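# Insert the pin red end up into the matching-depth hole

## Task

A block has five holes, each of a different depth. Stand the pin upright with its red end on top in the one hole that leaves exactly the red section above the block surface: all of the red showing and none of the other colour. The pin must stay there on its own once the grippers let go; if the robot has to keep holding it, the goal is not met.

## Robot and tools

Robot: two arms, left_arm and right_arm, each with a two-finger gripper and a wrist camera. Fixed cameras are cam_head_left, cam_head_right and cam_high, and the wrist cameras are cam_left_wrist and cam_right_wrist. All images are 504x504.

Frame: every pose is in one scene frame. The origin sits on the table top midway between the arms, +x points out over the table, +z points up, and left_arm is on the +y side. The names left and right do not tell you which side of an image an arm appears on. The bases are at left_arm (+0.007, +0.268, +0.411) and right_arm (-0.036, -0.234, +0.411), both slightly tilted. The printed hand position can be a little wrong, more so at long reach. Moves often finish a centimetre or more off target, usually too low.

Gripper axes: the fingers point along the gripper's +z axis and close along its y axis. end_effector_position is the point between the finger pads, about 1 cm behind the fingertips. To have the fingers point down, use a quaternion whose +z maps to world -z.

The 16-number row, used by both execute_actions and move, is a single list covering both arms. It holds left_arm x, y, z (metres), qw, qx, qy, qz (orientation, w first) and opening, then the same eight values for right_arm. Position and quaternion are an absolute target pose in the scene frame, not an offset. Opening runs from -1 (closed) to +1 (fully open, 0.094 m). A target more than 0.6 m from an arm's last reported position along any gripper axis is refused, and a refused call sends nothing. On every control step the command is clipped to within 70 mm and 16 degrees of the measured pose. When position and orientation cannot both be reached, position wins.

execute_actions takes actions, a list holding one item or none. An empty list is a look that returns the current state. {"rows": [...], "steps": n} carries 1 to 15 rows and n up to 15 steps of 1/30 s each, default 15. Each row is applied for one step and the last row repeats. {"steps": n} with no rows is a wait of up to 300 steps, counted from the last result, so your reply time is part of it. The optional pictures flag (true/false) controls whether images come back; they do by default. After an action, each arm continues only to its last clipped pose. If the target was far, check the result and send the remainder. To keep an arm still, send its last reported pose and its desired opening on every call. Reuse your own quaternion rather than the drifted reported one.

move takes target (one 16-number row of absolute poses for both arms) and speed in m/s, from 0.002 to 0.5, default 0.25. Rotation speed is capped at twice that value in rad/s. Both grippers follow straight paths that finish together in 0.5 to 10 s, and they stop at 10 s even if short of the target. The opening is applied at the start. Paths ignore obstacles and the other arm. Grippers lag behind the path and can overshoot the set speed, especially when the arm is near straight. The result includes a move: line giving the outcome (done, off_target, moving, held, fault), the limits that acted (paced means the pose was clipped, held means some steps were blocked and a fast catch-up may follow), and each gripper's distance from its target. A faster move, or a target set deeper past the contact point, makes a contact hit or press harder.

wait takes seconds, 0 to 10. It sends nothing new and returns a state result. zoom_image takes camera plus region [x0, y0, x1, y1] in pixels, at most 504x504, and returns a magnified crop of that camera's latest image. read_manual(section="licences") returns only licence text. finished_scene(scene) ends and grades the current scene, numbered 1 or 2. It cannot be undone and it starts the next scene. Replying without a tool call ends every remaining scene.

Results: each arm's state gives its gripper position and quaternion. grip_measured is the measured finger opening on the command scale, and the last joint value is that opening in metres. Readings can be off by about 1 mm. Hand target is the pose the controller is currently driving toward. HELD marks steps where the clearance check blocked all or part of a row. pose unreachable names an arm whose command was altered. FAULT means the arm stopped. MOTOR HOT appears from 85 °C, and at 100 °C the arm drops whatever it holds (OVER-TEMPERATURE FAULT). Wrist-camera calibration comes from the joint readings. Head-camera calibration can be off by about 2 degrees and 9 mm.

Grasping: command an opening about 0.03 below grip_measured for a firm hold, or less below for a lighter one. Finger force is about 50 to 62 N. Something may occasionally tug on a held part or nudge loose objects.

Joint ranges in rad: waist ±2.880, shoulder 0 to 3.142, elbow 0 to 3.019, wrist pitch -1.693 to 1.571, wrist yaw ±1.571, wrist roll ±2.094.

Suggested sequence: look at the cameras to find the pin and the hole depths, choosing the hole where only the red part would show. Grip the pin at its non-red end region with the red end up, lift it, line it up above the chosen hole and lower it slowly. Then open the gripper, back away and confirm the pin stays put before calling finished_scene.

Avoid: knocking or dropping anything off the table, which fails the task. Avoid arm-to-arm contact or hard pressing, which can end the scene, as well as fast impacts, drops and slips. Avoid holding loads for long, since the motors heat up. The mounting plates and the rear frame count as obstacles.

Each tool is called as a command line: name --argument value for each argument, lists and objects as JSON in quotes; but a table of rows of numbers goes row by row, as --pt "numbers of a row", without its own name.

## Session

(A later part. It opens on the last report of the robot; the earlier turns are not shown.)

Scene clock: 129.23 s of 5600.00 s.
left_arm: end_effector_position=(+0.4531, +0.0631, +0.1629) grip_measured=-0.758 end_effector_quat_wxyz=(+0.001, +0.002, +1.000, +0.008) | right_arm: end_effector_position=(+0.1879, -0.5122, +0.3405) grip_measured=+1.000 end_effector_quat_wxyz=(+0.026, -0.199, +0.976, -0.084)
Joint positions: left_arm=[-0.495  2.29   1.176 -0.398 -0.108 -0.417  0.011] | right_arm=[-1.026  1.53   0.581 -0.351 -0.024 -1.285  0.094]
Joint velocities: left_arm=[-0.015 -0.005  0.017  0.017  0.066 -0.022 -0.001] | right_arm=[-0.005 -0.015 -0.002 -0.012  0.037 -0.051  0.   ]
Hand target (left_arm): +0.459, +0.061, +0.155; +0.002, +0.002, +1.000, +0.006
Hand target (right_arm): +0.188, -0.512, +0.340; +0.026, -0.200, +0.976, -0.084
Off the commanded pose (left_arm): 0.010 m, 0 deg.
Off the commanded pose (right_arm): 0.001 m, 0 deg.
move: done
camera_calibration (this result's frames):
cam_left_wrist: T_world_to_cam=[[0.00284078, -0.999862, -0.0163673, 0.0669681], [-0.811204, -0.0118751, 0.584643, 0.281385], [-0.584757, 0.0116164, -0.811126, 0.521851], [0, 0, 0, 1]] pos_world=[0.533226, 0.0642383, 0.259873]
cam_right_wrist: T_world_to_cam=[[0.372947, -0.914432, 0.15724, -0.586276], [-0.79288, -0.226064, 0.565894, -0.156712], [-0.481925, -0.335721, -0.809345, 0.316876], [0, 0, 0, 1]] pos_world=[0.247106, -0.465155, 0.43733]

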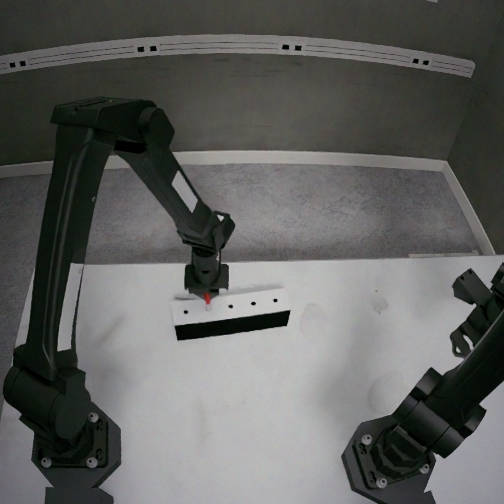

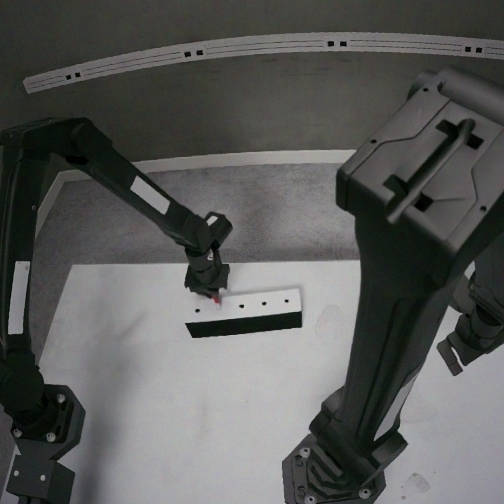

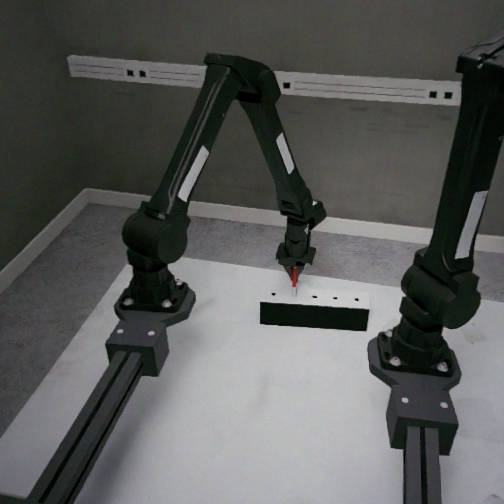

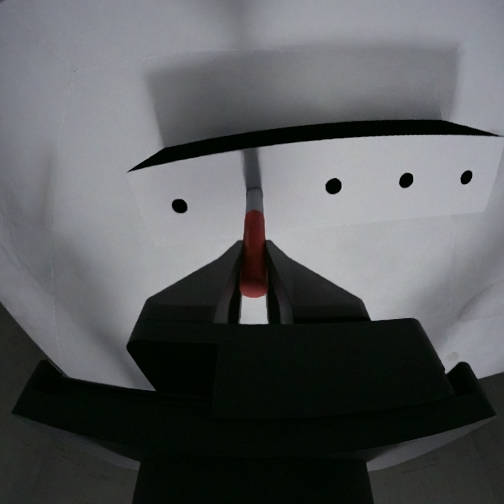

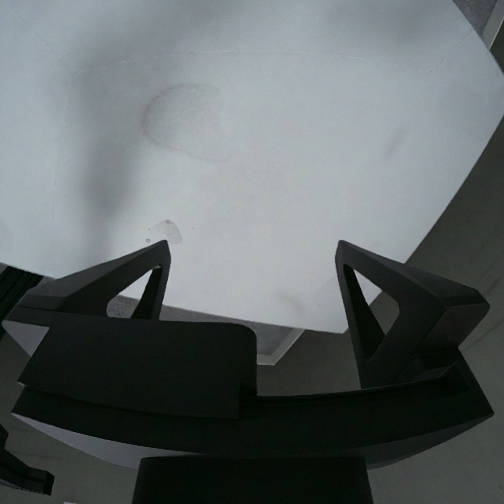

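move --target '[0.466,0.060,0.108,0.002,0.002,1,0.006,-0.83,0.188,-0.512,0.34,0.026,-0.2,0.976,-0.084,1]' --speed 0.04

zoom_image --camera "cam_left_wrist" --region '[180,150,350,310]'

Scene clock: 133.87 s of 5600.00 s.
left_arm: end_effector_position=(+0.4553, +0.0631, +0.1262) grip_measured=-0.758 end_effector_quat_wxyz=(-0.003, -0.002, +1.000, +0.010) | right_arm: end_effector_position=(+0.1879, -0.5122, +0.3405) grip_measured=+1.000 end_effector_quat_wxyz=(+0.026, -0.199, +0.976, -0.084)
Joint positions: left_arm=[-0.487  2.385  1.228 -0.365 -0.108 -0.417  0.011] | right_arm=[-1.026  1.53   0.581 -0.351 -0.024 -1.285  0.094]
Joint velocities: left_arm=[ 0.005 -0.005  0.002  0.002 -0.007 -0.051 -0.   ] | right_arm=[-0.005 -0.005 -0.027  0.007 -0.081 -0.022  0.   ]
Hand target (left_arm): +0.465, +0.061, +0.109; +0.002, +0.002, +1.000, +0.006
Hand target (right_arm): +0.188, -0.512, +0.340; +0.026, -0.200, +0.976, -0.084
Off the commanded pose (left_arm): 0.021 m, 1 deg.
Off the commanded pose (right_arm): 0.001 m, 0 deg.
move: off_target (left_arm)
camera_calibration (this result's frames):
cam_left_wrist: T_world_to_cam=[[0.0102091, -0.999733, -0.0207396, 0.0635175], [-0.806088, -0.0205011, 0.59144, 0.301997], [-0.591707, 0.0106799, -0.806082, 0.495935], [0, 0, 0, 1]] pos_world=[0.536236, 0.0643953, 0.222468]
cam_right_wrist: T_world_to_cam=[[0.372947, -0.914432, 0.15724, -0.586276], [-0.79288, -0.226064, 0.565894, -0.156712], [-0.481925, -0.335721, -0.809345, 0.316876], [0, 0, 0, 1]] pos_world=[0.247106, -0.465155, 0.43733]

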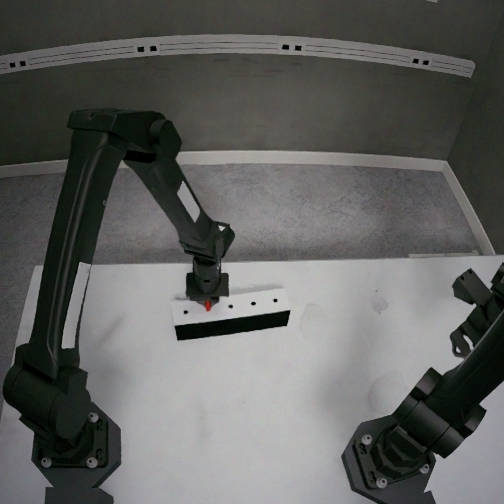

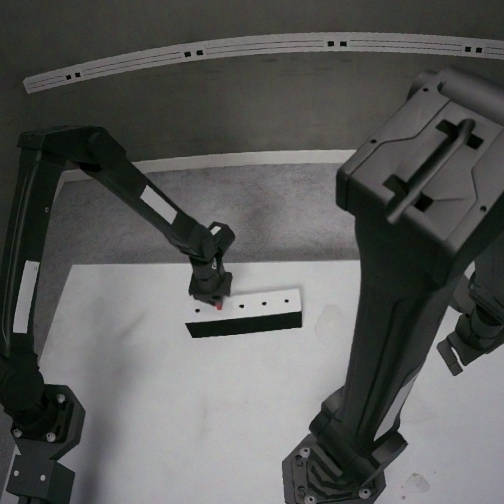

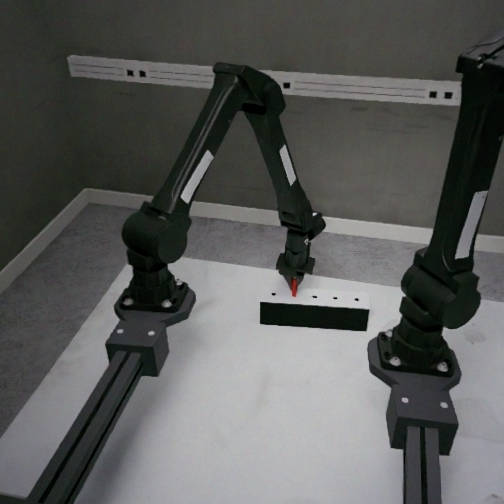

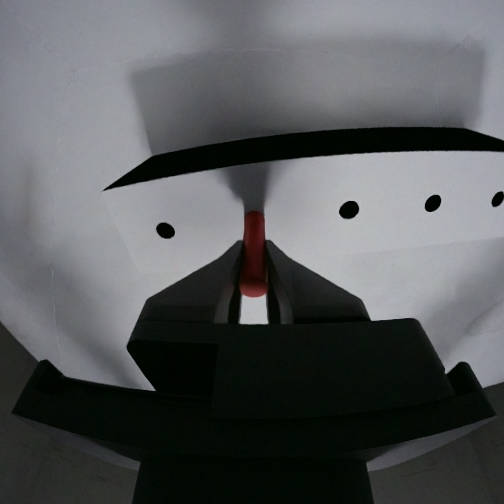

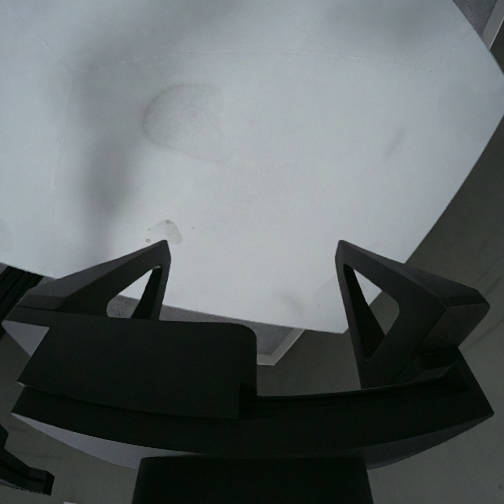

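Region (180, 150, 350, 310) of cam_left_wrist's 504x504 image, scaled by 2.965, with more detail than that image has; it fills the top 474 rows of this view, and the rest is white.

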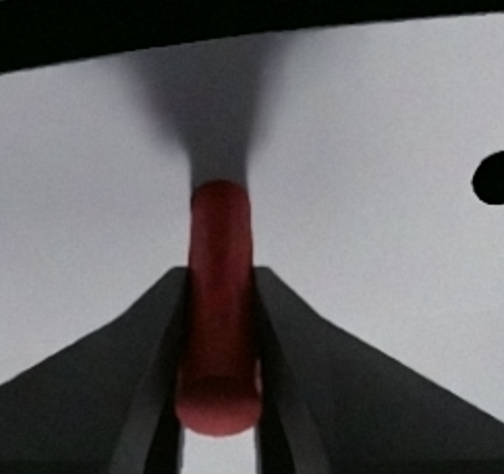

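Matches. Release in place to confirm that it doesn't drop further.

execute_actions --actions '[{"rows":[[0.456,0.063,0.128,-0.003,0,1,0.01,-0.83,0.188,-0.512,0.34,0.026,-0.2,0.976,-0.084,1],[0.456,0.063,0.128,-0.003,0,1,0.01,-0.83,0.188,-0.512,0.34,0.026,-0.2,0.976,-0.084,1],[0.456,0.063,0.128,-0.003,0,1,0.01,-0.2,0.188,-0.512,0.34,0.026,-0.2,0.976,-0.084,1]],"steps":15}]'

move --target '[0.46,0.063,0.2,-0.003,0,1,0.01,-0.2,0.188,-0.512,0.34,0.026,-0.2,0.976,-0.084,1]' --speed 0.1

Scene clock: 139.03 s of 5600.00 s.
left_arm: end_effector_position=(+0.4550, +0.0633, +0.1263) grip_measured=-0.202 end_effector_quat_wxyz=(-0.004, -0.002, +1.000, +0.010) | right_arm: end_effector_position=(+0.1879, -0.5122, +0.3405) grip_measured=+1.000 end_effector_quat_wxyz=(+0.026, -0.199, +0.976, -0.084)
Joint positions: left_arm=[-0.487  2.385  1.228 -0.367 -0.108 -0.417  0.038] | right_arm=[-1.026  1.53   0.581 -0.351 -0.024 -1.285  0.094]
Joint velocities: left_arm=[-0.005 -0.005 -0.022 -0.002  0.022  0.037  0.   ] | right_arm=[-0.005 -0.005 -0.017  0.022  0.007 -0.007  0.   ]
Hand target (left_arm): +0.456, +0.063, +0.128; -0.003, -0.000, +1.000, +0.010
Hand target (right_arm): +0.188, -0.512, +0.340; +0.026, -0.200, +0.976, -0.084
Off the commanded pose (left_arm): 0.002 m, 0 deg.
Off the commanded pose (right_arm): 0.001 m, 0 deg.
Steps of this call (steps 1 to 90: nothing new was sent; then 1.67 s passed at rest; steps 91 to 105: all 15 steps of this action). Readings (end_effector_position):
91: left_arm (+0.4551, +0.0632, +0.1263) | right_arm (+0.1879, -0.5122, +0.3405)
92: left_arm (+0.4550, +0.0633, +0.1263) | right_arm (+0.1879, -0.5122, +0.3405)
94: left_arm (+0.4550, +0.0633, +0.1263) | right_arm (+0.1879, -0.5122, +0.3405)
98: left_arm (+0.4550, +0.0633, +0.1263) | right_arm (+0.1879, -0.5122, +0.3405)
105: the state above
camera_calibration (this result's frames):
cam_left_wrist: T_world_to_cam=[[0.00999617, -0.999719, -0.0215166, 0.0638527], [-0.805061, -0.020809, 0.592827, 0.301101], [-0.593108, 0.0113962, -0.805043, 0.496262], [0, 0, 0, 1]] pos_world=[0.536103, 0.0644449, 0.222385]
cam_right_wrist: T_world_to_cam=[[0.372947, -0.914432, 0.15724, -0.586276], [-0.79288, -0.226064, 0.565894, -0.156712], [-0.481925, -0.335721, -0.809345, 0.316876], [0, 0, 0, 1]] pos_world=[0.247106, -0.465155, 0.43733]

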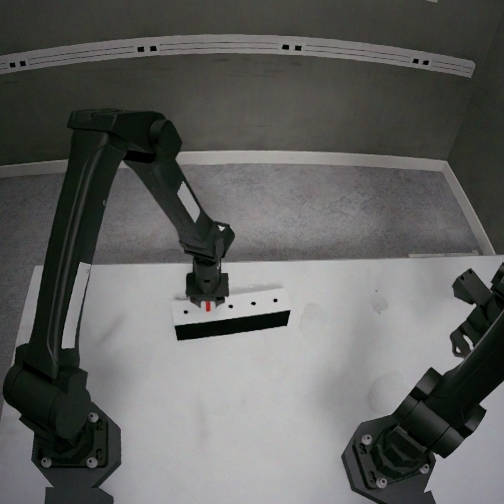

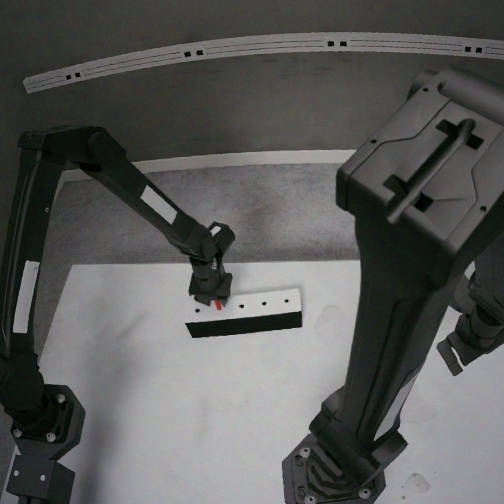

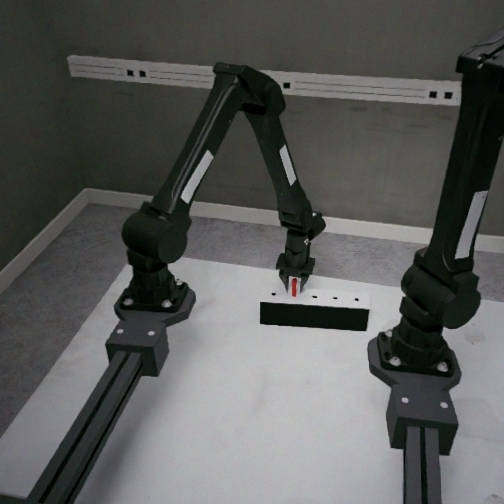

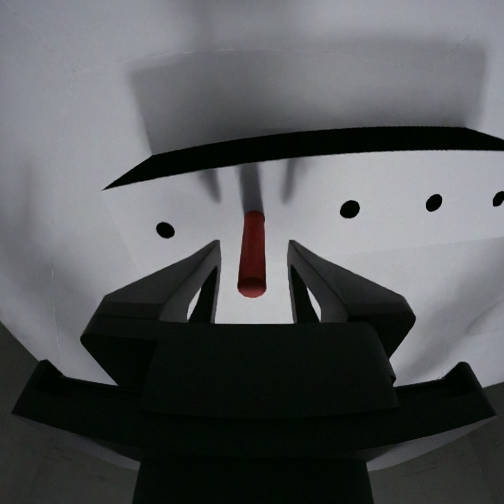

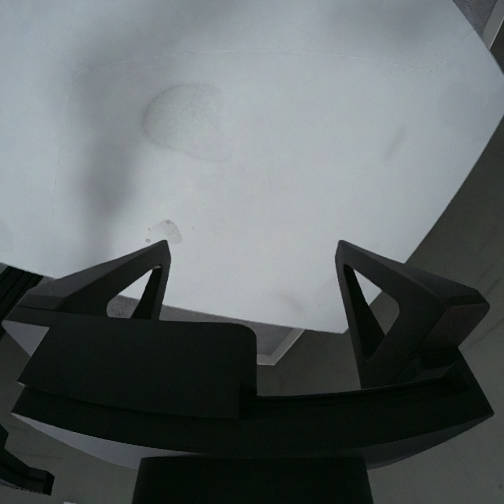

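Scene clock: 140.37 s of 5600.00 s.
left_arm: end_effector_position=(+0.4638, +0.0652, +0.1941) grip_measured=-0.202 end_effector_quat_wxyz=(-0.002, -0.001, +1.000, +0.009) | right_arm: end_effector_position=(+0.1879, -0.5122, +0.3405) grip_measured=+1.000 end_effector_quat_wxyz=(+0.026, -0.199, +0.976, -0.084)
Joint positions: left_arm=[-0.489  2.226  1.186 -0.48  -0.108 -0.417  0.038] | right_arm=[-1.026  1.53   0.581 -0.351 -0.024 -1.285  0.094]
Joint velocities: left_arm=[ 0.005 -0.005 -0.007 -0.017  0.037  0.051 -0.001] | right_arm=[-0.005 -0.015 -0.007 -0.012  0.022  0.037  0.   ]
Hand target (left_arm): +0.460, +0.063, +0.199; -0.003, +0.000, +1.000, +0.010
Hand target (right_arm): +0.188, -0.512, +0.340; +0.026, -0.200, +0.976, -0.084
Off the commanded pose (left_arm): 0.007 m, 0 deg.
Off the commanded pose (right_arm): 0.001 m, 0 deg.
move: done
camera_calibration (this result's frames):
cam_left_wrist: T_world_to_cam=[[0.00848573, -0.999765, -0.0199372, 0.0675578], [-0.807012, -0.0186202, 0.590241, 0.269327], [-0.590474, 0.0110809, -0.806981, 0.555229], [0, 0, 0, 1]] pos_world=[0.544625, 0.0664044, 0.290438]
cam_right_wrist: T_world_to_cam=[[0.372947, -0.914432, 0.15724, -0.586276], [-0.79288, -0.226064, 0.565894, -0.156712], [-0.481925, -0.335721, -0.809345, 0.316876], [0, 0, 0, 1]] pos_world=[0.247106, -0.465155, 0.43733]

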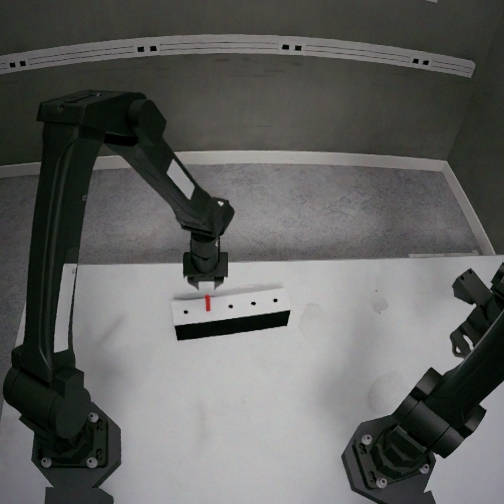

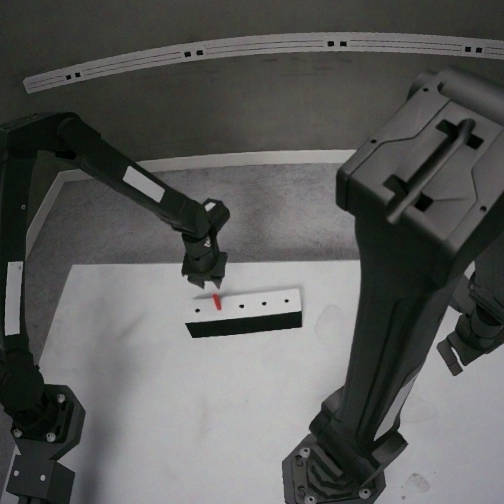

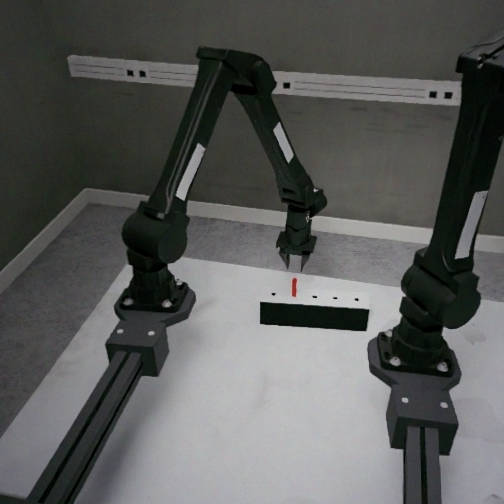

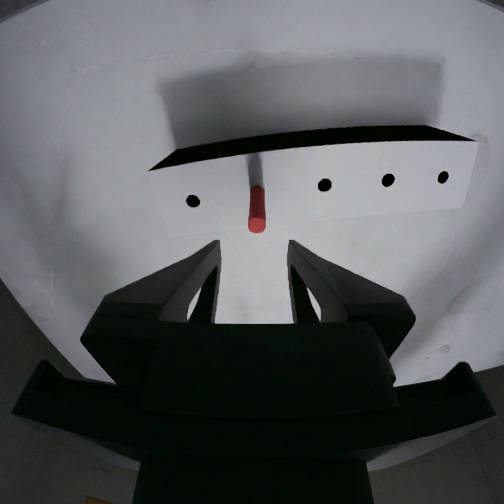

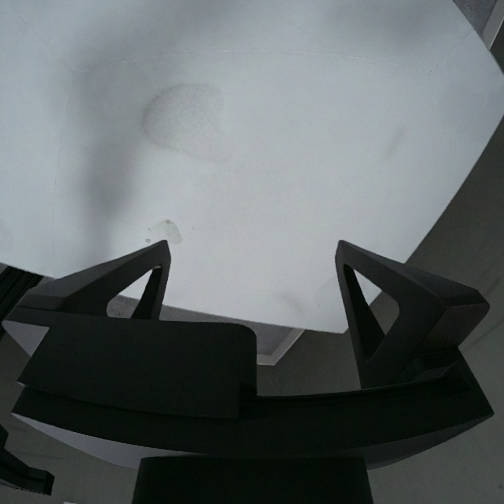

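finished_scene --scene 2

The scene is finished: the task was done.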